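## Task

r1 begins in the decontamination room, r2 in the clean workroom and r3 in the sterile store. The connecting doors are locked, but every dividing wall has an open service window. Move the steel instrument cassette from the table in the decontamination room onto the bench in the sterile store, using any number of the robots. At the end, release it and pull the robots away. It must stay on the bench with no robot holding it there. The task fails if any robot tips over or is left leaning.

## Robot and tools

ROBOTS. r1, r2 and r3 are identical Hello Robot Stretch 4 units. Each has an omni-wheel base, a lift riding up a mast, an arm that telescopes forward, a three-joint wrist and a two-finger gripper. The body is roughly 1.6 m tall, and the edge of the base is no more than 0.23 m from the base origin. Each robot carries four cameras: <name>_head_camera, <name>_head_left_camera, <name>_head_right_camera and <name>_wrist_camera.

FRAMES. Base frame: origin on the floor below the base centre, x ahead, y to the left, z up. The odometry frame is the base frame as it stood at scene start. Each robot reports only in its own frames. To learn where the robots are relative to one another, use the images, lidar_m and wrist_depth_mm. hand_pose is given in the base frame. It marks a point between the open fingertips, and the printed value can be wrong. With all wrist joints at 0, the hand axes line up with the base axes.

execute_actions. Arguments: actions (a list holding one action or none) and cameras (a list of camera names; "all", null or omitted gives every camera, [] gives none, an unknown name rejects the call). An action is one object keyed by robot name. Each robot entry may contain the following.
- base: exactly one relative move. translate_m is straight travel in metres, -2 to 2, positive forward. strafe_m is sideways travel in metres, -2 to 2, positive left. rotate_rad is a turn in place in radians, -3.2 to 3.2, positive counter-clockwise seen from above. Each is an offset from where the base last reported itself.
- joints: absolute targets by name. lift_m 0 to 1.2. arm_m 0 to 0.55 (extension). wrist_yaw_rad -1.134 to 4.276 (0 points ahead, positive turns left, 3.14 is folded back, above 3.4 the arm may block it). wrist_pitch_rad -1.117 to 4.259 (0 level, 1.57 pointing down). wrist_roll_rad -1.117 to 4.259 (positive is clockwise seen from behind the gripper). gripper_m -0.038 to 0.141, the fingertip gap; negative values press the fingers together. A joint target outside its range is clipped and flagged. Any other bad value or key rejects the whole call, and nothing moves.
- pace: "slow", "default", "fast" or "max". Base top speed is 0.1, 0.3, 0.4 or 0.6 m/s and turning is 1, 2, 3 or 4 rad/s, in that order. With lift_m above 0.2 at the start of the move, these are lowered, down to 0.3 m/s and 1 rad/s at full height.
- contact_limits: {"arm_m": v}, where v runs from 0 (gentlest) to 0.75 (firmest). The default is 0.5.
- end_of_arm: "enable_torque", sent on its own, switches a wrist or gripper motor back on after it has cut out.
All motions in one action start together. A robot, joint or base you leave out may still be driving toward an earlier target.

wait: seconds from 0 to 10. It sends no command and returns the same state and images as an empty action.

zoom_image: camera name, plus region [x0,y0,x1,y1] in pixels of that camera's latest full image, measured from the top-left corner. The region can be at most 504x504.

finished_scene: scene (1 or 2). It closes the scene permanently and reports success.

RESULT LINES.
- base_status and joint_status: how each commanded motion ended. "done" means reached; for the base it only means the wheels turned the full amount. "off_target" means it stopped short and may still push. "contact_stop_at_<key>" means it hit something; that part goes slack, and slack wheels can keep drifting. "limit_stop_at_<name>" covers tilt and own_body. "time_out" and "torque_fault" are also possible.
- on_its_own: anything not commanded in this call. "held at" shows the held target, not the actual position.
- joint_positions and hand_pose.
- base_odometry: counts wheel rotation only, so wheel slip appears as travel. Heading runs from -3.142 to 3.142.
- turned_by_wheels and turned_by_imu: if they differ by more than about 0.1 rad, the base probably collided or slipped.
- base_tilt: forward and right lean in degrees, each with a fixed bias of up to about 1.5.
- motor_effort: percent of maximum, with the peak in brackets; the readings are noisy and biased. For wheel_0-2, positive means a right turn. A firm grip shows as a clear change in gripper_m effort, and a load in a level gripper moves wrist_pitch effort further from 0.
- lidar_m: 12 distances in 30-degree sectors, counter-clockwise from straight ahead (4th is left, 7th behind, 10th right). "-" means nothing seen, or something closer than 0.25 m. It detects tabletops and other robots, but can miss glass, thin legs and much of what lies behind.
- wrist_depth_mm: a 7x7 grid of depths from 100 to 2000 mm, starting top-left. It includes robot bodies.
- pictures: lists the order of the returned images.
Camera calibration (pinhole or fisheye intrinsics, T_world_to_cam relative to the carrying robot's base frame) is approximate, and wrist-camera poses depend on the joint readings.

GRIPPING. Command a gap smaller than the object's width. Closing tighter squeezes harder and pulls the object toward the wrist. To unfold at the start, send lift_m 0.4 together with wrist_yaw_rad 0. If the fingertips catch on a surface, lift. Pitching the gripper up while it is rolled can trigger own_body stops.

AVOID.
- Robots pressing against each other. Once bases touch, any further drive is a hard press that fails the run.
- Driving or turning while holding more than 1 kg with arm_m above 0.2, especially at fast paces.
- Long pushes or pulls with a raised gripper.
- Leans over 6 degrees, which make the robot go slack and refuse commands.
- Pressing the gripper against things, which causes wrist torque faults.
- Dropping, slamming or knocking objects.
When several robots carry one load together, remember that the same command can move them up to about 3 cm apart per metre. The world keeps running between replies, while robots hold their last command, and a loose object may get nudged now and then. A reported stop cancels your later calls in the same reply.

Each tool is called after "Request:" in YAML: its name, and indented under it one key for each argument.

## Session

Request:
execute_actions:
  actions: []

Scene clock: 0.00 s.
r1.base_odometry: x=+0.000 y=+0.000 heading=+0.000 (m, m, rad; r1's odometry frame)
r1.turned_by_wheels: +0.000 (rad since the last result)
r1.turned_by_imu: +0.000 (rad since the last result)
r1.base_tilt: forward=+0.1 right=+0.7 (deg)
r1.lidar_m: 0.86 1.58 1.66 2.01 1.00 1.00 1.21 1.13 0.99 0.66 0.63 0.65
r1.base_status: not commanded
r1.joint_positions: lift_m=+0.165 arm_m=-0.001 wrist_yaw_rad=+3.089 wrist_pitch_rad=+0.011 wrist_roll_rad=-0.007 gripper_m=+0.057
r1.joint_status: not commanded
r1.motor_effort: lift_m=+21 arm_m=-1 wrist_yaw_rad=+0 wrist_pitch_rad=-6 wrist_roll_rad=-2 gripper_m=-3 wheel_0=+0 wheel_1=+0 wheel_2=-1 (%)
r1.hand_pose: x=-0.1138 y=+0.1025 z=+0.3403 quat_wxyz=(+0.026, -0.006, -0.003, +1.000) (m; r1's base frame)
r1.wrist_depth_mm: 135 141 1430 1756 - - - / 109 138 1430 1708 1308 991 1229 / 110 138 1430 1708 1983 1756 - / 123 147 1464 1661 - - - / 1060 1205 1430 1661 - - - / 1060 1182 212 1397 220 1255 1336 / 946 854 917 891 854 904 917
r2.base_odometry: x=+0.000 y=+0.000 heading=+0.000 (m, m, rad; r2's odometry frame)
r2.turned_by_wheels: +0.000 (rad since the last result)
r2.turned_by_imu: +0.000 (rad since the last result)
r2.base_tilt: forward=+0.0 right=+0.9 (deg)
r2.lidar_m: 2.12 1.50 1.21 1.05 1.16 2.07 2.59 2.04 1.49 1.43 1.80 2.14
r2.base_status: not commanded
r2.joint_positions: lift_m=+0.236 arm_m=-0.001 wrist_yaw_rad=+3.108 wrist_pitch_rad=-0.009 wrist_roll_rad=-0.014 gripper_m=+0.057
r2.joint_status: not commanded
r2.motor_effort: lift_m=+19 arm_m=+0 wrist_yaw_rad=+0 wrist_pitch_rad=-7 wrist_roll_rad=+1 gripper_m=-5 wheel_0=+0 wheel_1=+0 wheel_2=+0 (%)
r2.hand_pose: x=-0.1155 y=+0.0971 z=+0.4166 quat_wxyz=(+0.017, +0.004, -0.007, +1.000) (m; r2's base frame)
r2.wrist_depth_mm: - 140 - - - - - / - 122 165 - - - - / - 128 173 - - - - / 143 143 - - - - - / 1983 - - - - - 1983 / 1229 1464 198 1255 195 1366 1366 / 866 904 960 - 931 891 931
r3.base_odometry: x=+0.000 y=+0.000 heading=+0.000 (m, m, rad; r3's odometry frame)
r3.turned_by_wheels: +0.000 (rad since the last result)
r3.turned_by_imu: +0.000 (rad since the last result)
r3.base_tilt: forward=+0.1 right=-1.1 (deg)
r3.lidar_m: 0.97 1.27 1.29 0.90 0.89 2.66 1.67 1.47 1.37 0.88 0.78 0.79
r3.base_status: not commanded
r3.joint_positions: lift_m=+0.297 arm_m=+0.000 wrist_yaw_rad=+3.179 wrist_pitch_rad=+0.020 wrist_roll_rad=-0.002 gripper_m=+0.057
r3.joint_status: not commanded
r3.motor_effort: lift_m=+19 arm_m=+0 wrist_yaw_rad=+1 wrist_pitch_rad=-6 wrist_roll_rad=-1 gripper_m=-7 wheel_0=+0 wheel_1=+0 wheel_2=+0 (%)
r3.hand_pose: x=-0.1206 y=+0.0767 z=+0.4692 quat_wxyz=(-0.019, -0.010, -0.001, +1.000) (m; r3's base frame)
r3.wrist_depth_mm: - 141 141 - - - - / - 108 141 - - - - / - 113 142 - - - - / - 144 181 - - - - / 198 1499 1756 - - - - / 200 1464 1336 1430 1255 1397 1366 / 202 1078 1078 - 1078 991 991
pictures: r1_head_camera, r1_head_left_camera, r1_head_right_camera, r1_wrist_camera, r2_head_camera, r2_head_left_camera, r2_head_right_camera, r2_wrist_camera, r3_head_camera, r3_head_left_camera, r3_head_right_camera, r3_wrist_camera
Images, in order (width x height): r1_head_camera 420x560, r1_head_left_camera 420x672, r1_head_right_camera 420x672, r1_wrist_camera 616x392, r2_head_camera 420x560, r2_head_left_camera 420x672, r2_head_right_camera 420x672, r2_wrist_camera 616x392, r3_head_camera 420x560, r3_head_left_camera 420x672, r3_head_right_camera 420x672, r3_wrist_camera 616x392.

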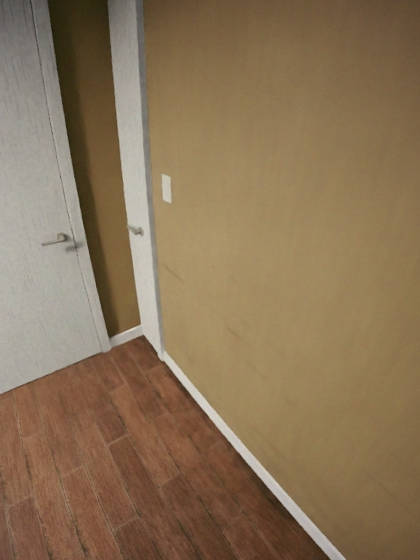

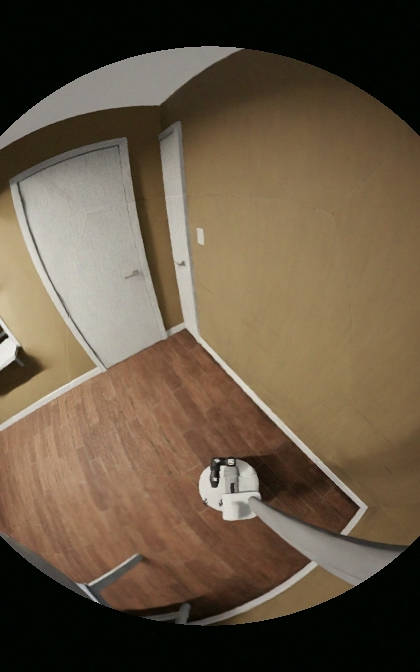

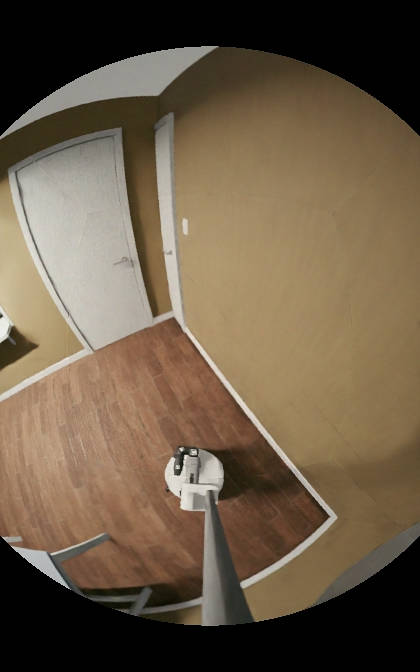

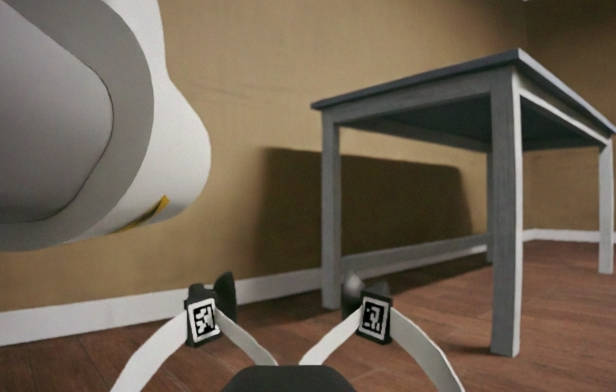

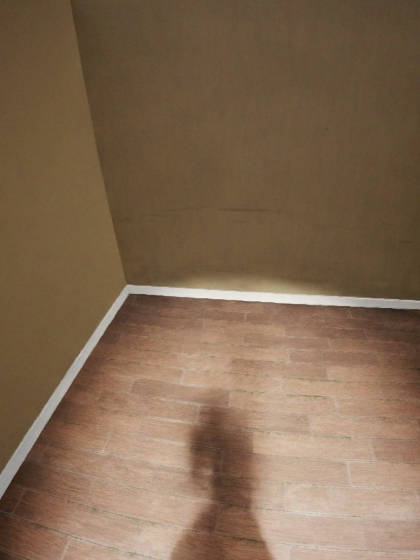

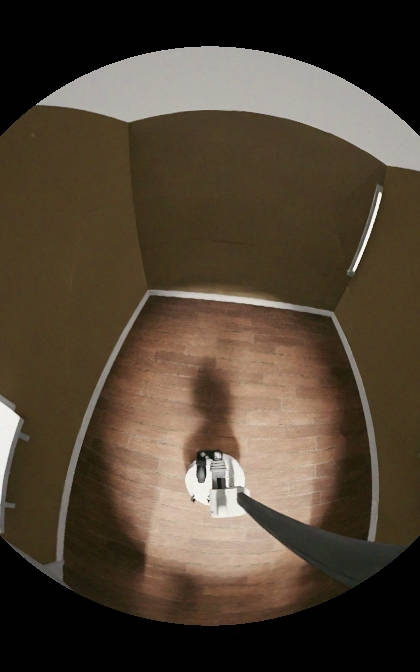

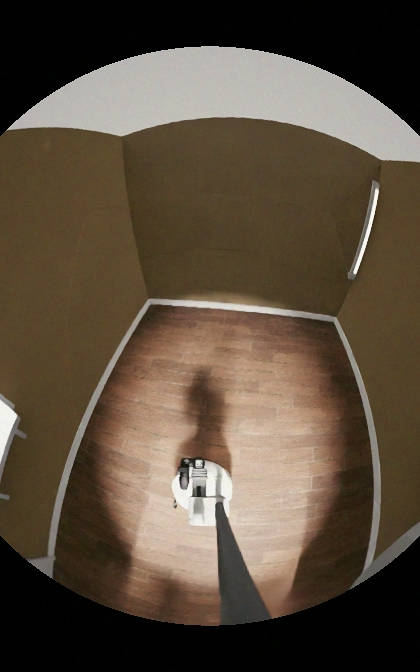

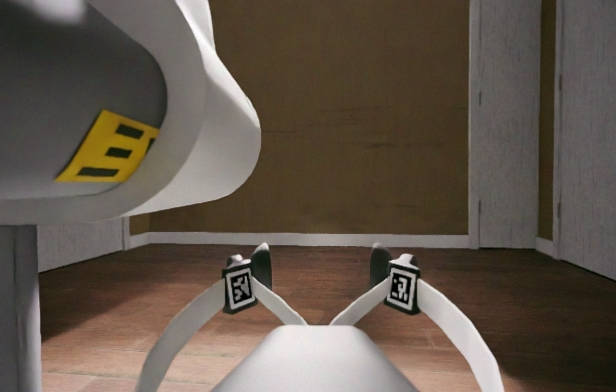

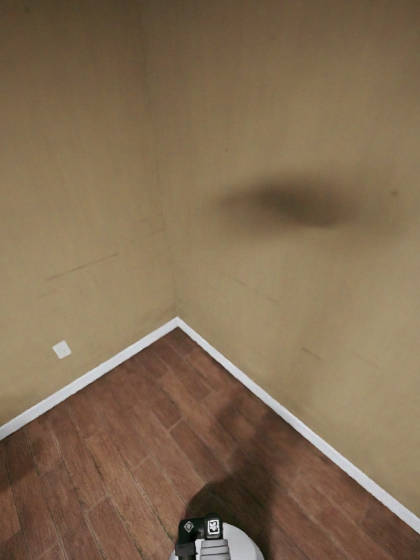

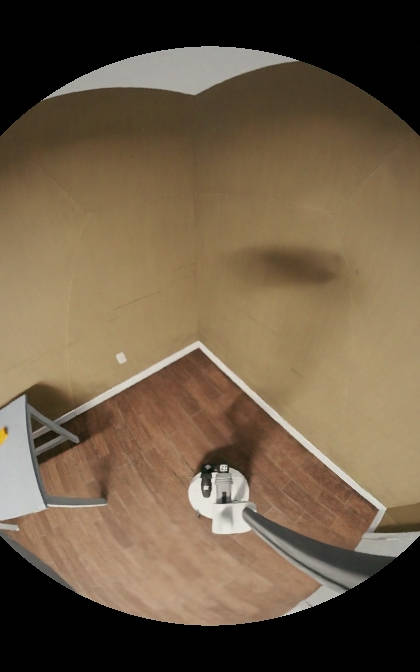

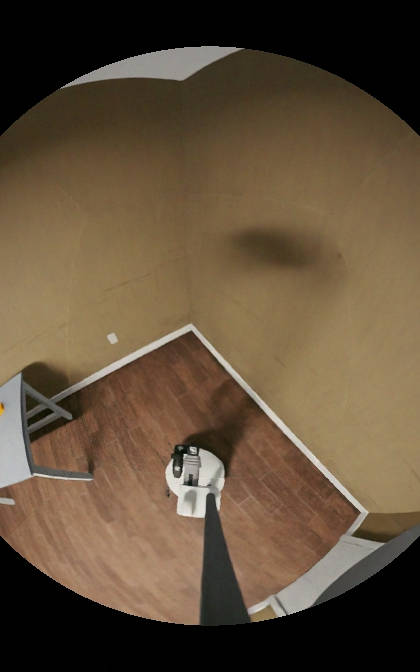

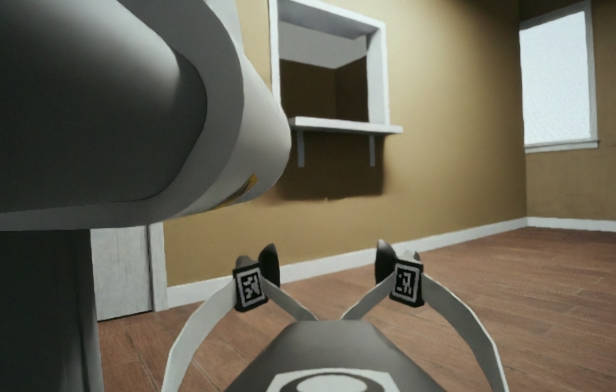

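Request:
execute_actions:
  actions:
    - {"r1":{"base":{"rotate_rad":2.2},"joints":{"lift_m":0.75,"wrist_yaw_rad":0,"gripper_m":0.14},"pace":"fast"},"r2":{"base":{"rotate_rad":1.5},"joints":{"lift_m":0.9,"wrist_yaw_rad":0,"gripper_m":0.14},"pace":"fast"},"r3":{"base":{"rotate_rad":2.4},"joints":{"lift_m":0.9,"wrist_yaw_rad":0,"gripper_m":0.14},"pace":"fast"}}
  cameras: ["r1_head_camera","r1_head_left_camera","r1_wrist_camera","r2_head_camera","r2_wrist_camera","r3_head_camera","r3_head_left_camera"]

Scene clock: 10.77 s.
r1.base_odometry: x=+0.000 y=+0.000 heading=+2.200 (m, m, rad; r1's odometry frame)
r1.turned_by_wheels: +2.200 (rad since the last result)
r1.turned_by_imu: +2.164 (rad since the last result)
r1.base_tilt: forward=+0.2 right=+0.6 (deg)
r1.lidar_m: 0.96 1.01 1.17 1.13 0.91 0.65 0.63 0.68 0.98 1.57 1.72 2.14
r1.base_status: done
r1.joint_positions: lift_m=+0.750 arm_m=-0.001 wrist_yaw_rad=+0.000 wrist_pitch_rad=+0.011 wrist_roll_rad=-0.007 gripper_m=+0.140
r1.joint_status: all done
r1.motor_effort: lift_m=+26(28) arm_m=-1(1) wrist_yaw_rad=-1(8) wrist_pitch_rad=-7(7) wrist_roll_rad=-2(1) gripper_m=-1(3) wheel_0=-2(9) wheel_1=-2(8) wheel_2=-1(12) (%)
r1.hand_pose: x=+0.4582 y=-0.0873 z=+0.9246 quat_wxyz=(+1.000, -0.004, +0.006, +0.000) (m; r1's base frame)
r1.wrist_depth_mm: 1863 - - - - - - / 1921 - - - - - - / 1863 - - - - - - / 1863 - - - - - - / 1576 1576 - - - - - / 741 207 - - - - - / 1756 759 - 158 - - -
r2.base_odometry: x=+0.000 y=+0.000 heading=+1.500 (m, m, rad; r2's odometry frame)
r2.turned_by_wheels: +1.500 (rad since the last result)
r2.turned_by_imu: +1.472 (rad since the last result)
r2.base_tilt: forward=+0.1 right=+0.9 (deg)
r2.lidar_m: 1.05 1.14 1.85 2.60 2.14 1.52 1.49 1.73 2.17 2.14 1.56 1.22
r2.base_status: done
r2.joint_positions: lift_m=+0.900 arm_m=-0.001 wrist_yaw_rad=+0.000 wrist_pitch_rad=-0.009 wrist_roll_rad=-0.014 gripper_m=+0.140
r2.joint_status: all done
r2.motor_effort: lift_m=+21(23) arm_m=+0(0) wrist_yaw_rad=-2(6) wrist_pitch_rad=-8(5) wrist_roll_rad=+2(1) gripper_m=-3(5) wheel_0=-2(6) wheel_1=-1(8) wheel_2=-1(8) (%)
r2.hand_pose: x=+0.4584 y=-0.0873 z=+1.0806 quat_wxyz=(+1.000, -0.007, -0.004, +0.000) (m; r2's base frame)
r2.wrist_depth_mm: 1078 1042 1008 946 946 917 904 / 1060 - - - 946 946 904 / 1078 - - - 946 904 917 / 1118 - - - 960 931 917 / 1098 - - 1182 960 931 904 / 1098 960 878 854 976 946 917 / 1118 1078 1060 - 960 960 931
r3.base_odometry: x=+0.000 y=+0.000 heading=+2.399 (m, m, rad; r3's odometry frame)
r3.turned_by_wheels: +2.399 (rad since the last result)
r3.turned_by_imu: +2.393 (rad since the last result)
r3.base_tilt: forward=+0.1 right=-1.2 (deg)
r3.lidar_m: 3.81 1.70 1.47 1.47 1.00 0.81 0.79 0.87 1.29 1.27 1.02 0.87
r3.base_status: done
r3.joint_positions: lift_m=+0.900 arm_m=+0.000 wrist_yaw_rad=+0.001 wrist_pitch_rad=+0.020 wrist_roll_rad=-0.002 gripper_m=+0.140
r3.joint_status: all done
r3.motor_effort: lift_m=+24(24) arm_m=-1(0) wrist_yaw_rad=+0(7) wrist_pitch_rad=-7(7) wrist_roll_rad=+0(0) gripper_m=+0(0) wheel_0=-4(10) wheel_1=-2(9) wheel_2=-1(13) (%)
r3.hand_pose: x=+0.4594 y=-0.0873 z=+1.0722 quat_wxyz=(+1.000, -0.001, +0.010, +0.000) (m; r3's base frame)
r3.wrist_depth_mm: 1808 - - - - - - / 1756 - - - - - - / 1983 - - - - - - / - - - - - - - / 1863 - - - - 1464 1618 / 1708 - - - - 960 931 / 1756 - - - - - 683
pictures: r1_head_camera, r1_head_left_camera, r1_wrist_camera, r2_head_camera, r2_wrist_camera, r3_head_camera, r3_head_left_camera
camera_calibration (this result's frames):
r1_wrist_camera: T_world_to_cam=[[-0.0281053, -0.999582, -0.00683765, -0.0788589], [-0.00162929, 0.00688615, -0.999975, 0.985746], [0.999604, -0.0280935, -0.00182214, -0.232741], [0, 0, 0, 1]] pos_world=[0.232038, -0.0921524, 0.984758]
r2_wrist_camera: T_world_to_cam=[[0.0680308, -0.997606, 0.0123772, -0.116733], [-0.0322093, -0.0145956, -0.999375, 1.13788], [0.997163, 0.0675896, -0.0331251, -0.184165], [0, 0, 0, 1]] pos_world=[0.228235, -0.0873975, 1.13251]
Images, in order (width x height): r1_head_camera 420x560, r1_head_left_camera 420x672, r1_wrist_camera 616x392, r2_head_camera 420x560, r2_wrist_camera 616x392, r3_head_camera 420x560, r3_head_left_camera 420x672.

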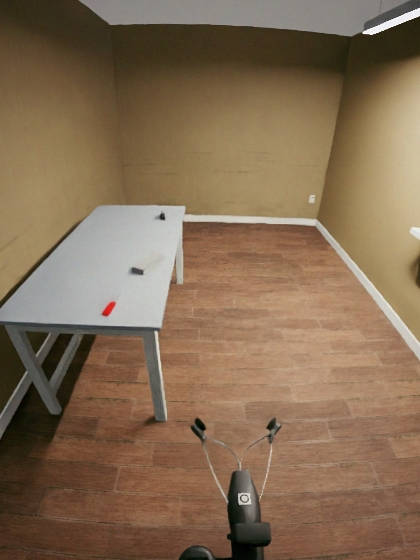

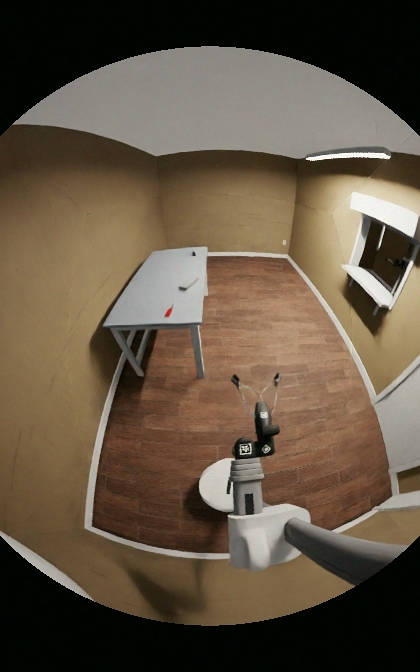

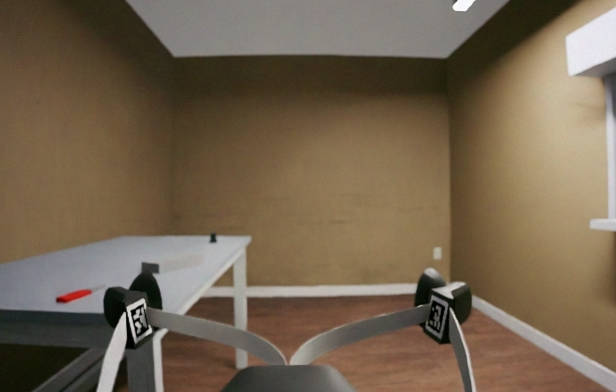

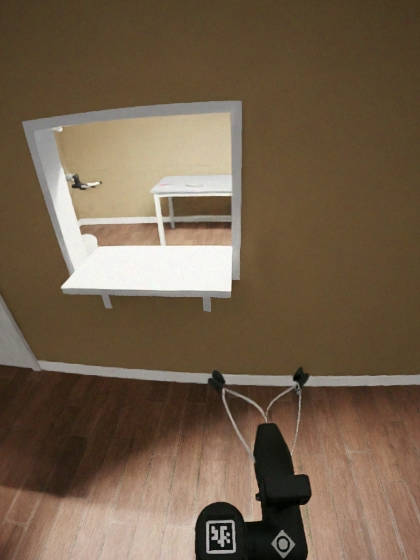

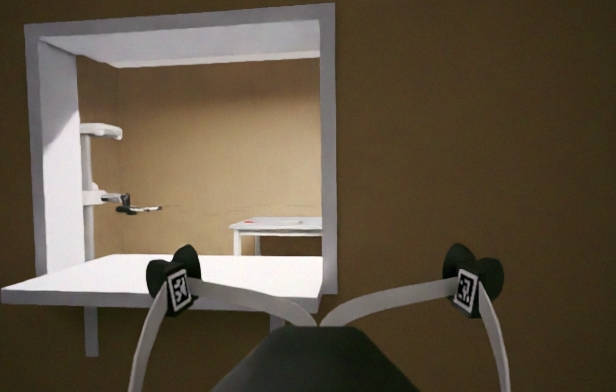

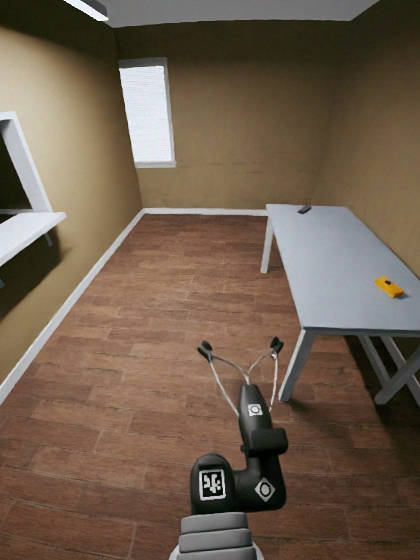

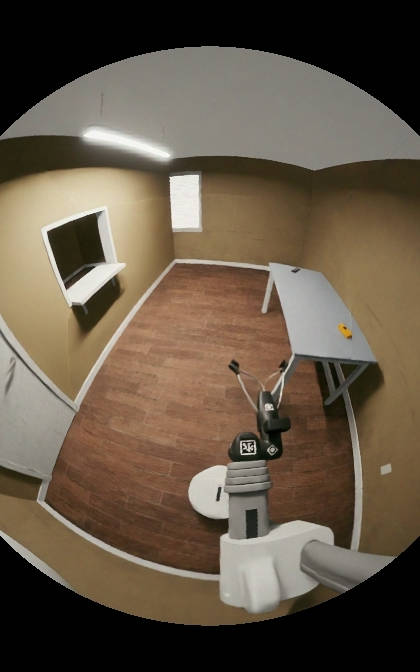

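Request:
execute_actions:
  actions:
    - {"r1":{"base":{"strafe_m":-0.35},"joints":{"lift_m":0.95,"wrist_pitch_rad":1.2},"pace":"fast"},"r2":{"base":{"rotate_rad":-3.1},"pace":"fast"},"r3":{"base":{"strafe_m":0.3},"pace":"fast"}}
  cameras: ["r2_head_left_camera"]

Request:
execute_actions:
  actions:
    - {"r1":{"base":{"translate_m":1.4},"pace":"fast"},"r3":{"base":{"translate_m":1.3},"pace":"fast"}}
  cameras: []

Request:
execute_actions:
  actions:
    - {"r1":{"base":{"rotate_rad":1.55},"pace":"fast"},"r3":{"base":{"rotate_rad":1.55},"pace":"fast"}}
  cameras: ["r1_head_camera","r1_wrist_camera","r3_head_camera","r3_wrist_camera"]

Scene clock: 27.93 s.
r1.base_odometry: x=+0.283 y=+0.206 heading=+2.199 (m, m, rad; r1's odometry frame)
r1.turned_by_wheels: +0.000 (rad since the last result)
r1.turned_by_imu: -0.003 (rad since the last result)
r1.base_tilt: forward=+0.0 right=+0.7 (deg)
r1.lidar_m: 1.91 1.09 1.42 1.47 0.92 0.67 0.64 0.67 1.00 1.26 1.34 1.74
r1.base_status: done
r1.joint_positions: lift_m=+0.950 arm_m=-0.001 wrist_yaw_rad=+0.000 wrist_pitch_rad=+1.201 wrist_roll_rad=-0.007 gripper_m=+0.140
r1.joint_status: all done
r1.motor_effort: lift_m=+26(28) arm_m=-1(1) wrist_yaw_rad=+0(1) wrist_pitch_rad=-2(4) wrist_roll_rad=+0(1) gripper_m=+2(1) wheel_0=-3(11) wheel_1=+2(14) wheel_2=-1(1) (%)
r1.hand_pose: x=+0.2741 y=-0.0874 z=+0.8589 quat_wxyz=(+0.825, -0.003, +0.565, +0.002) (m; r1's base frame)
r1.wrist_depth_mm: 1366 1397 1430 1464 1430 1464 1464 / 1281 1308 1366 1366 1336 1366 1366 / 1229 1229 1229 1255 1308 1281 1281 / 1138 1160 1160 1182 1182 1205 1229 / 1060 1078 1118 1118 1138 1138 1138 / 1025 207 1025 1060 1060 1078 1060 / 976 976 991 152 1008 1008 1025
r2.base_odometry: x=+0.000 y=+0.000 heading=-1.600 (m, m, rad; r2's odometry frame)
r2.turned_by_wheels: -3.100 (rad since the last result)
r2.turned_by_imu: -3.049 (rad since the last result)
r2.base_tilt: forward=+0.0 right=+1.0 (deg)
r2.lidar_m: 1.42 1.77 2.15 2.12 1.54 1.21 1.05 1.15 1.97 2.60 2.06 1.46
r2.base_status: done
r2.joint_positions: lift_m=+0.900 arm_m=-0.001 wrist_yaw_rad=+0.000 wrist_pitch_rad=-0.009 wrist_roll_rad=-0.014 gripper_m=+0.140
r2.joint_status: not commanded
r2.motor_effort: lift_m=+20(21) arm_m=+0(0) wrist_yaw_rad=+0(3) wrist_pitch_rad=-7(7) wrist_roll_rad=+1(1) gripper_m=-2(1) wheel_0=+1(5) wheel_1=+0(7) wheel_2=+1(5) (%)
r2.hand_pose: x=+0.4583 y=-0.0874 z=+1.0807 quat_wxyz=(+1.000, -0.007, -0.004, +0.000) (m; r2's base frame)
r2.wrist_depth_mm: 1576 1499 1464 1366 1160 1098 1182 / 1618 1537 1499 1397 - - 1366 / 1618 1537 1499 1430 - - 1397 / 1618 1618 1537 1430 - - 1397 / 1618 1537 1464 1464 1397 1336 1255 / 1661 1576 1499 1397 1397 1336 1281 / 1661 1618 1499 - 1397 1336 1281
r3.base_odometry: x=-0.203 y=-0.221 heading=+2.399 (m, m, rad; r3's odometry frame)
r3.turned_by_wheels: +0.000 (rad since the last result)
r3.turned_by_imu: -0.003 (rad since the last result)
r3.base_tilt: forward=+0.1 right=-1.2 (deg)
r3.lidar_m: 3.06 1.50 1.17 1.19 0.96 0.75 0.75 0.81 1.27 1.58 1.07 1.06
r3.base_status: done
r3.joint_positions: lift_m=+0.900 arm_m=+0.000 wrist_yaw_rad=+0.000 wrist_pitch_rad=+0.020 wrist_roll_rad=-0.002 gripper_m=+0.140
r3.joint_status: not commanded
r3.motor_effort: lift_m=+23(24) arm_m=+0(1) wrist_yaw_rad=+1(1) wrist_pitch_rad=-6(6) wrist_roll_rad=+0(0) gripper_m=+1(3) wheel_0=-1(13) wheel_1=-1(11) wheel_2=+0(3) (%)
r3.hand_pose: x=+0.4594 y=-0.0874 z=+1.0722 quat_wxyz=(+1.000, -0.001, +0.010, +0.000) (m; r3's base frame)
r3.wrist_depth_mm: 1464 1983 - - - - - / 1537 1983 - - - - - / - - - - - - - / - - - - - - - / 1576 1983 - - - 1537 1661 / 1397 1808 - - - - - / 1397 1863 - - - - -
pictures: r2_head_left_camera
Images, in order (width x height): r2_head_left_camera 420x672.

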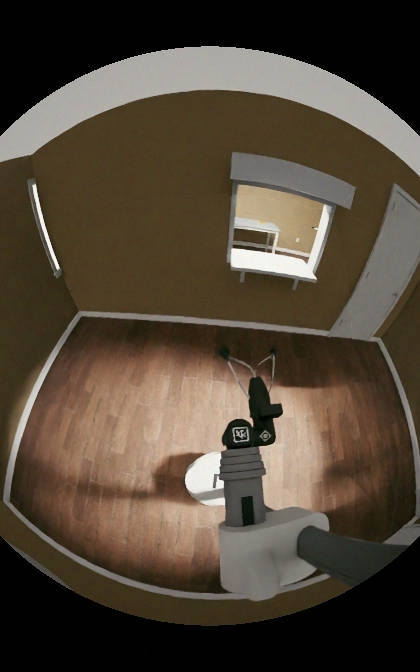

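Scene clock: 33.13 s.
r1.base_odometry: x=-0.540 y=+1.338 heading=+2.200 (m, m, rad; r1's odometry frame)
r1.turned_by_wheels: +0.000 (rad since the last result)
r1.turned_by_imu: -0.009 (rad since the last result)
r1.base_tilt: forward=+0.0 right=+0.6 (deg)
r1.lidar_m: 2.66 0.71 0.51 0.46 0.52 2.12 2.03 1.88 1.22 1.13 1.21 1.95
r1.base_status: done
r1.joint_positions: lift_m=+0.950 arm_m=-0.001 wrist_yaw_rad=+0.000 wrist_pitch_rad=+1.201 wrist_roll_rad=-0.007 gripper_m=+0.140
r1.joint_status: not commanded
r1.motor_effort: lift_m=+26(26) arm_m=-1(1) wrist_yaw_rad=+0(1) wrist_pitch_rad=-2(2) wrist_roll_rad=-3(2) gripper_m=-1(1) wheel_0=+1(8) wheel_1=+1(8) wheel_2=+2(10) (%)
r1.hand_pose: x=+0.2740 y=-0.0874 z=+0.8589 quat_wxyz=(+0.825, -0.003, +0.565, +0.002) (m; r1's base frame)
r1.wrist_depth_mm: 1042 1430 1397 1397 1430 1499 1464 / 1308 1308 1336 1336 1366 1366 1397 / 1229 1229 1229 1229 1255 1308 1281 / 1138 1160 1160 1160 1205 1205 1205 / 1060 1098 1098 1118 1118 1138 1138 / 1008 207 1042 1042 1025 1042 1060 / 991 976 991 151 991 991 1025
r2.base_odometry: x=+0.000 y=+0.000 heading=-1.600 (m, m, rad; r2's odometry frame)
r2.turned_by_wheels: +0.000 (rad since the last result)
r2.turned_by_imu: -0.002 (rad since the last result)
r2.base_tilt: forward=+0.0 right=+0.9 (deg)
r2.lidar_m: 1.44 1.76 2.15 2.12 1.53 1.21 1.05 1.16 1.95 2.61 2.05 1.46
r2.base_status: not commanded
r2.joint_positions: lift_m=+0.900 arm_m=-0.001 wrist_yaw_rad=+0.000 wrist_pitch_rad=-0.009 wrist_roll_rad=-0.014 gripper_m=+0.140
r2.joint_status: not commanded
r2.motor_effort: lift_m=+20(20) arm_m=+0(0) wrist_yaw_rad=-1(0) wrist_pitch_rad=-8(10) wrist_roll_rad=+1(0) gripper_m=-1(2) wheel_0=+1(1) wheel_1=+1(1) wheel_2=+1(1) (%)
r2.hand_pose: x=+0.4583 y=-0.0874 z=+1.0807 quat_wxyz=(+1.000, -0.007, -0.004, +0.000) (m; r2's base frame)
r2.wrist_depth_mm: 1618 1537 1430 1366 1160 1138 1138 / 1576 1537 1464 1430 - - 1366 / 1618 1576 1464 1430 - - 1366 / 1618 1576 1499 1430 - - 1366 / 1661 1618 1464 1464 1397 1336 1255 / 1618 1576 1499 1430 1366 1336 1281 / 1618 1618 1537 - 1397 1336 1308
r3.base_odometry: x=-1.161 y=+0.657 heading=+2.400 (m, m, rad; r3's odometry frame)
r3.turned_by_wheels: +0.000 (rad since the last result)
r3.turned_by_imu: -0.006 (rad since the last result)
r3.base_tilt: forward=+0.1 right=-1.1 (deg)
r3.lidar_m: 2.60 1.29 0.87 0.86 1.10 1.69 2.05 2.22 0.81 0.79 0.88 2.74
r3.base_status: done
r3.joint_positions: lift_m=+0.900 arm_m=+0.000 wrist_yaw_rad=+0.000 wrist_pitch_rad=+0.020 wrist_roll_rad=-0.002 gripper_m=+0.140
r3.joint_status: not commanded
r3.motor_effort: lift_m=+23(23) arm_m=+0(0) wrist_yaw_rad=+0(2) wrist_pitch_rad=-7(6) wrist_roll_rad=+0(0) gripper_m=-1(1) wheel_0=+2(9) wheel_1=+1(8) wheel_2=+2(13) (%)
r3.hand_pose: x=+0.4594 y=-0.0874 z=+1.0722 quat_wxyz=(+1.000, -0.001, +0.010, +0.000) (m; r3's base frame)
r3.wrist_depth_mm: 1229 1708 - - - - - / 1229 1708 - - - - - / 1205 1708 - - - - - / 1229 1708 - - - - - / 1205 1618 - - - - - / 1205 1537 - - - - - / 1205 1576 - - - - -
pictures: none
No camera images: the call's "cameras" was empty. Leave "cameras" out to get every camera's image.

Scene clock: 35.30 s.
r1.base_odometry: x=-0.540 y=+1.338 heading=-2.534 (m, m, rad; r1's odometry frame)
r1.turned_by_wheels: +1.550 (rad since the last result)
r1.turned_by_imu: +1.525 (rad since the last result)
r1.base_tilt: forward=+0.0 right=+0.6 (deg)
r1.lidar_m: 0.49 0.51 2.07 2.03 1.89 1.39 1.20 1.24 1.92 2.67 0.72 0.50
r1.base_status: done
r1.joint_positions: lift_m=+0.950 arm_m=-0.001 wrist_yaw_rad=+0.000 wrist_pitch_rad=+1.201 wrist_roll_rad=-0.007 gripper_m=+0.140
r1.joint_status: not commanded
r1.motor_effort: lift_m=+25(26) arm_m=-1(1) wrist_yaw_rad=-1(1) wrist_pitch_rad=-3(3) wrist_roll_rad=+0(1) gripper_m=+0(0) wheel_0=-3(7) wheel_1=-2(6) wheel_2=-1(7) (%)
r1.hand_pose: x=+0.2740 y=-0.0874 z=+0.8589 quat_wxyz=(+0.825, -0.003, +0.565, +0.002) (m; r1's base frame)
r1.wrist_depth_mm: 415 424 424 418 436 445 442 / 394 402 404 410 410 415 424 / 1229 1229 1255 1255 1255 1281 1308 / 768 1160 1182 1182 1182 1205 1205 / 1078 1078 1098 1138 1098 1118 1160 / 1025 207 1042 1060 1025 1042 1078 / 976 976 976 151 1008 1008 1008
r2.base_odometry: x=+0.000 y=+0.000 heading=-1.600 (m, m, rad; r2's odometry frame)
r2.turned_by_wheels: +0.000 (rad since the last result)
r2.turned_by_imu: -0.001 (rad since the last result)
r2.base_tilt: forward=+0.1 right=+0.9 (deg)
r2.lidar_m: 1.44 1.77 2.15 2.11 1.52 1.21 1.05 1.15 1.96 2.60 2.08 1.47
r2.base_status: not commanded
r2.joint_positions: lift_m=+0.900 arm_m=-0.001 wrist_yaw_rad=+0.000 wrist_pitch_rad=-0.009 wrist_roll_rad=-0.014 gripper_m=+0.140
r2.joint_status: not commanded
r2.motor_effort: lift_m=+20(20) arm_m=+0(0) wrist_yaw_rad=-1(0) wrist_pitch_rad=-6(8) wrist_roll_rad=+0(1) gripper_m=+0(2) wheel_0=+1(1) wheel_1=+0(0) wheel_2=+1(1) (%)
r2.hand_pose: x=+0.4583 y=-0.0874 z=+1.0807 quat_wxyz=(+1.000, -0.007, -0.004, +0.000) (m; r2's base frame)
r2.wrist_depth_mm: 1576 1537 1499 1397 1160 1118 1138 / 1576 1576 1430 1430 - - 1336 / 1618 1537 1499 1430 - - 1397 / 1576 1576 1464 1397 - - 1366 / 1618 1576 1499 1430 1397 1336 1255 / 1661 1576 1499 1430 1397 1308 1281 / 1618 1576 1537 - 1366 1336 1281
r3.base_odometry: x=-1.161 y=+0.657 heading=-2.334 (m, m, rad; r3's odometry frame)
r3.turned_by_wheels: +1.550 (rad since the last result)
r3.turned_by_imu: +1.546 (rad since the last result)
r3.base_tilt: forward=+0.0 right=-1.2 (deg)
r3.lidar_m: 0.85 1.11 1.65 2.02 2.23 0.80 0.81 0.87 2.72 2.70 1.29 0.87
r3.base_status: done
r3.joint_positions: lift_m=+0.900 arm_m=+0.000 wrist_yaw_rad=+0.000 wrist_pitch_rad=+0.020 wrist_roll_rad=-0.002 gripper_m=+0.140
r3.joint_status: not commanded
r3.motor_effort: lift_m=+23(23) arm_m=+0(0) wrist_yaw_rad=+0(0) wrist_pitch_rad=-6(6) wrist_roll_rad=+0(0) gripper_m=+0(2) wheel_0=-3(10) wheel_1=-2(9) wheel_2=+0(8) (%)
r3.hand_pose: x=+0.4594 y=-0.0874 z=+1.0722 quat_wxyz=(+1.000, -0.001, +0.010, +0.000) (m; r3's base frame)
r3.wrist_depth_mm: 891 866 831 1060 - - - / 904 866 854 - - - - / 904 878 866 - - - - / 931 878 854 - - - - / 931 878 854 - - - - / 931 891 691 683 647 647 683 / 946 904 866 - 778 759 732
pictures: r1_head_camera, r1_wrist_camera, r3_head_camera, r3_wrist_camera
camera_calibration (this result's frames):
r1_wrist_camera: T_world_to_cam=[[-0.0169911, -0.999568, 0.0239764, -0.114132], [-0.928839, 0.00690366, -0.370419, 0.633093], [0.370094, -0.0285641, -0.928555, 0.919711], [0, 0, 0, 1]] pos_world=[0.245723, -0.0921827, 1.09125]
r3_wrist_camera: T_world_to_cam=[[0.0407048, -0.998737, -0.0294453, -0.0667949], [-0.0529484, 0.0272723, -0.998225, 1.14691], [0.997767, 0.0421916, -0.0517714, -0.16866], [0, 0, 0, 1]] pos_world=[0.231729, -0.0908732, 1.13417]
Images, in order (width x height): r1_head_camera 420x560, r1_wrist_camera 616x392, r3_head_camera 420x560, r3_wrist_camera 616x392.

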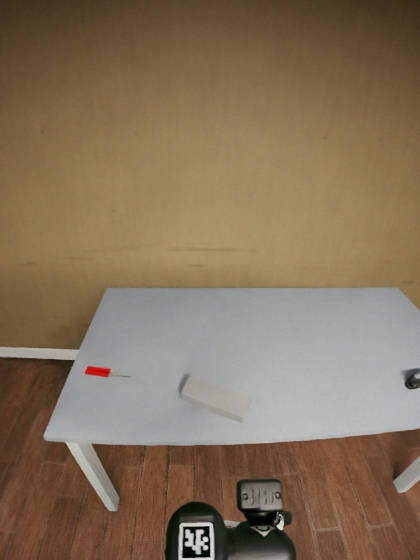

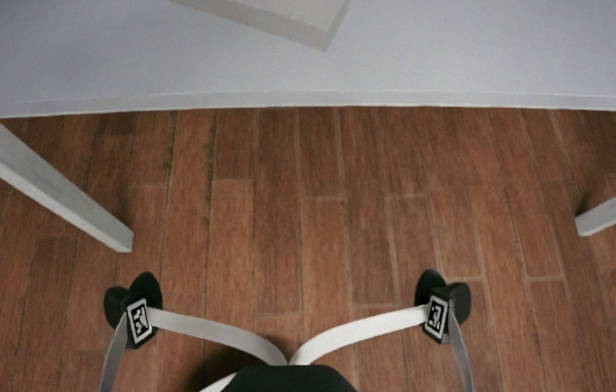

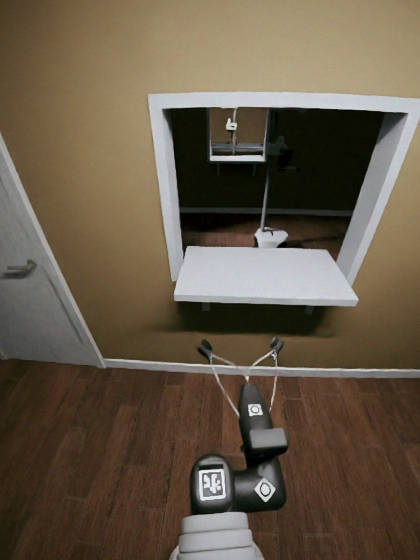

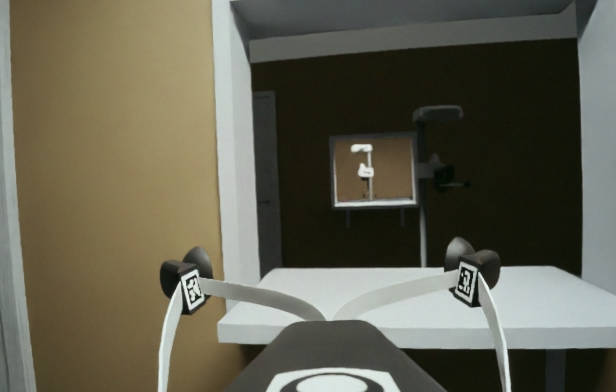

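Request:
execute_actions:
  actions:
    - {"r1":{"base":{"strafe_m":0.035},"joints":{"lift_m":1.0,"wrist_pitch_rad":1.57,"wrist_roll_rad":-1.1,"arm_m":0.43},"pace":"fast"},"r2":{"base":{"rotate_rad":3.17},"joints":{"lift_m":1.15,"wrist_pitch_rad":1.57},"pace":"fast"},"r3":{"base":{"strafe_m":-0.18},"joints":{"lift_m":1.2,"wrist_pitch_rad":1.57},"pace":"fast"}}
  cameras: ["r1_head_camera","r1_wrist_camera","r2_head_camera"]

Scene clock: 51.17 s.
r1.base_odometry: x=-0.520 y=+1.309 heading=-2.534 (m, m, rad; r1's odometry frame)
r1.turned_by_wheels: +0.000 (rad since the last result)
r1.turned_by_imu: +0.000 (rad since the last result)
r1.base_tilt: forward=+0.2 right=+0.6 (deg)
r1.lidar_m: 0.45 0.50 2.10 2.00 1.87 1.38 1.17 1.25 1.91 2.72 0.69 0.51
r1.base_status: done
r1.joint_positions: lift_m=+1.000 arm_m=+0.429 wrist_yaw_rad=+0.000 wrist_pitch_rad=+1.570 wrist_roll_rad=-1.100 gripper_m=+0.140
r1.joint_status: all done
r1.motor_effort: lift_m=+25(28) arm_m=+6(8) wrist_yaw_rad=-1(1) wrist_pitch_rad=+1(4) wrist_roll_rad=-2(6) gripper_m=+1(0) wheel_0=+1(10) wheel_1=-2(9) wheel_2=+0(1) (%)
r1.hand_pose: x=+0.6001 y=-0.0874 z=+0.8894 quat_wxyz=(+0.603, -0.370, +0.603, +0.369) (m; r1's base frame)
r1.wrist_depth_mm: 343 345 349 353 357 362 364 / 1078 345 349 353 357 362 366 / 1078 345 349 351 355 364 364 / 1078 347 347 320 355 357 362 / 878 891 347 320 353 362 364 / 866 208 343 317 320 359 359 / 866 1008 345 152 355 357 362
r2.base_odometry: x=+0.000 y=+0.000 heading=+1.570 (m, m, rad; r2's odometry frame)
r2.turned_by_wheels: +3.170 (rad since the last result)
r2.turned_by_imu: +3.114 (rad since the last result)
r2.base_tilt: forward=+0.0 right=+0.9 (deg)
r2.lidar_m: 1.05 1.16 1.99 2.60 2.02 1.46 1.47 1.81 2.15 2.13 1.46 1.22
r2.base_status: done
r2.joint_positions: lift_m=+1.150 arm_m=-0.001 wrist_yaw_rad=+0.000 wrist_pitch_rad=+1.570 wrist_roll_rad=-0.014 gripper_m=+0.140
r2.joint_status: all done
r2.motor_effort: lift_m=+20(23) arm_m=+0(0) wrist_yaw_rad=-1(0) wrist_pitch_rad=+1(7) wrist_roll_rad=+2(1) gripper_m=-1(1) wheel_0=+0(6) wheel_1=+1(6) wheel_2=+1(6) (%)
r2.hand_pose: x=+0.1701 y=-0.0874 z=+1.0397 quat_wxyz=(+0.707, -0.005, +0.707, +0.005) (m; r2's base frame)
r2.wrist_depth_mm: 1255 1255 1255 1255 1205 1229 1205 / 1308 1255 1255 1255 1255 1229 1205 / 1308 1281 1255 1255 1229 1229 1205 / 1308 1308 1281 1060 1255 1255 1229 / 1336 1281 1078 1060 1255 1229 1255 / 1336 1308 1281 960 1281 1229 1229 / 1336 1308 1308 - 1255 1255 1229
r3.base_odometry: x=-1.291 y=+0.782 heading=-2.333 (m, m, rad; r3's odometry frame)
r3.turned_by_wheels: +0.000 (rad since the last result)
r3.turned_by_imu: -0.002 (rad since the last result)
r3.base_tilt: forward=+0.0 right=-1.1 (deg)
r3.lidar_m: 0.82 0.90 1.60 2.21 2.29 0.85 0.82 0.93 2.55 2.51 1.27 0.86
r3.base_status: done
r3.joint_positions: lift_m=+1.200 arm_m=+0.000 wrist_yaw_rad=+0.000 wrist_pitch_rad=+1.570 wrist_roll_rad=-0.002 gripper_m=+0.140
r3.joint_status: all done
r3.motor_effort: lift_m=+24(26) arm_m=+0(0) wrist_yaw_rad=+2(2) wrist_pitch_rad=+1(1) wrist_roll_rad=+0(0) gripper_m=+2(0) wheel_0=+3(11) wheel_1=+2(11) wheel_2=+0(0) (%)
r3.hand_pose: x=+0.1712 y=-0.0874 z=+1.0894 quat_wxyz=(+0.707, -0.001, +0.707, +0.001) (m; r3's base frame)
r3.wrist_depth_mm: 1366 1336 1308 1308 1336 1281 1255 / 1397 1336 1336 1308 1308 1281 1308 / 1397 1366 1336 1308 1336 1308 1281 / 1366 1366 1366 1308 1336 1308 1281 / 1397 1366 1336 1118 1336 1336 1281 / 1397 1366 1366 854 1308 1336 1308 / 1430 1397 1336 - 1336 1308 1308
pictures: r1_head_camera, r1_wrist_camera, r2_head_camera
camera_calibration (this result's frames):
r1_wrist_camera: T_world_to_cam=[[0.88425, -0.466089, 0.0293897, -0.608361], [-0.466009, -0.884724, -0.00993673, 0.27095], [0.0306332, -0.00490932, -0.999519, 1.09618], [0, 0, 0, 1]] pos_world=[0.630628, -0.0384524, 1.11623]
Images, in order (width x height): r1_head_camera 420x560, r1_wrist_camera 616x392, r2_head_camera 420x560.

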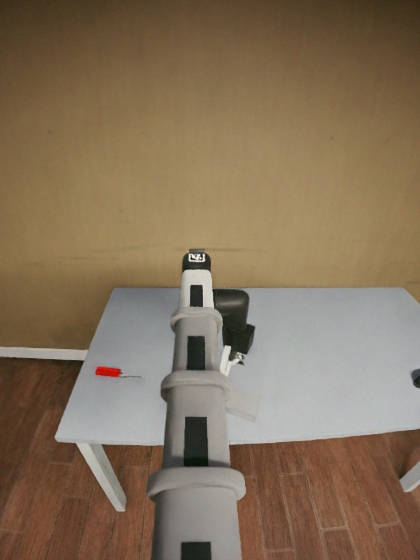

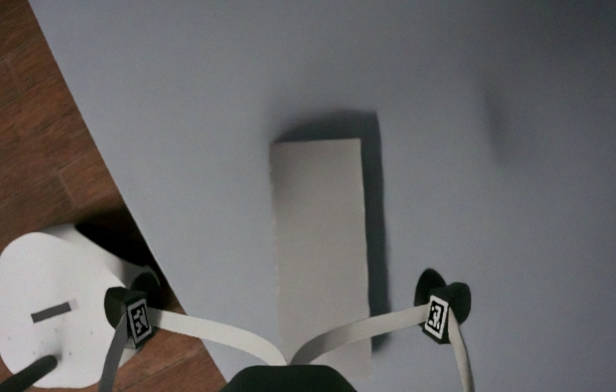

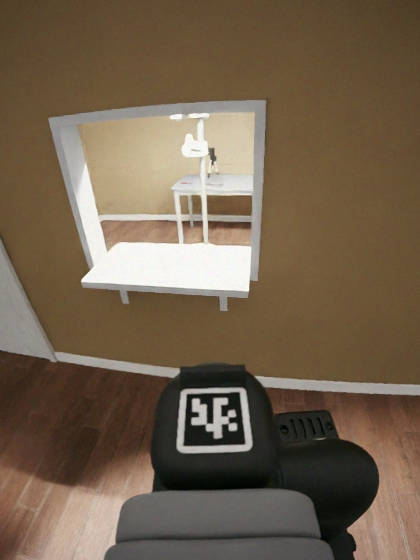

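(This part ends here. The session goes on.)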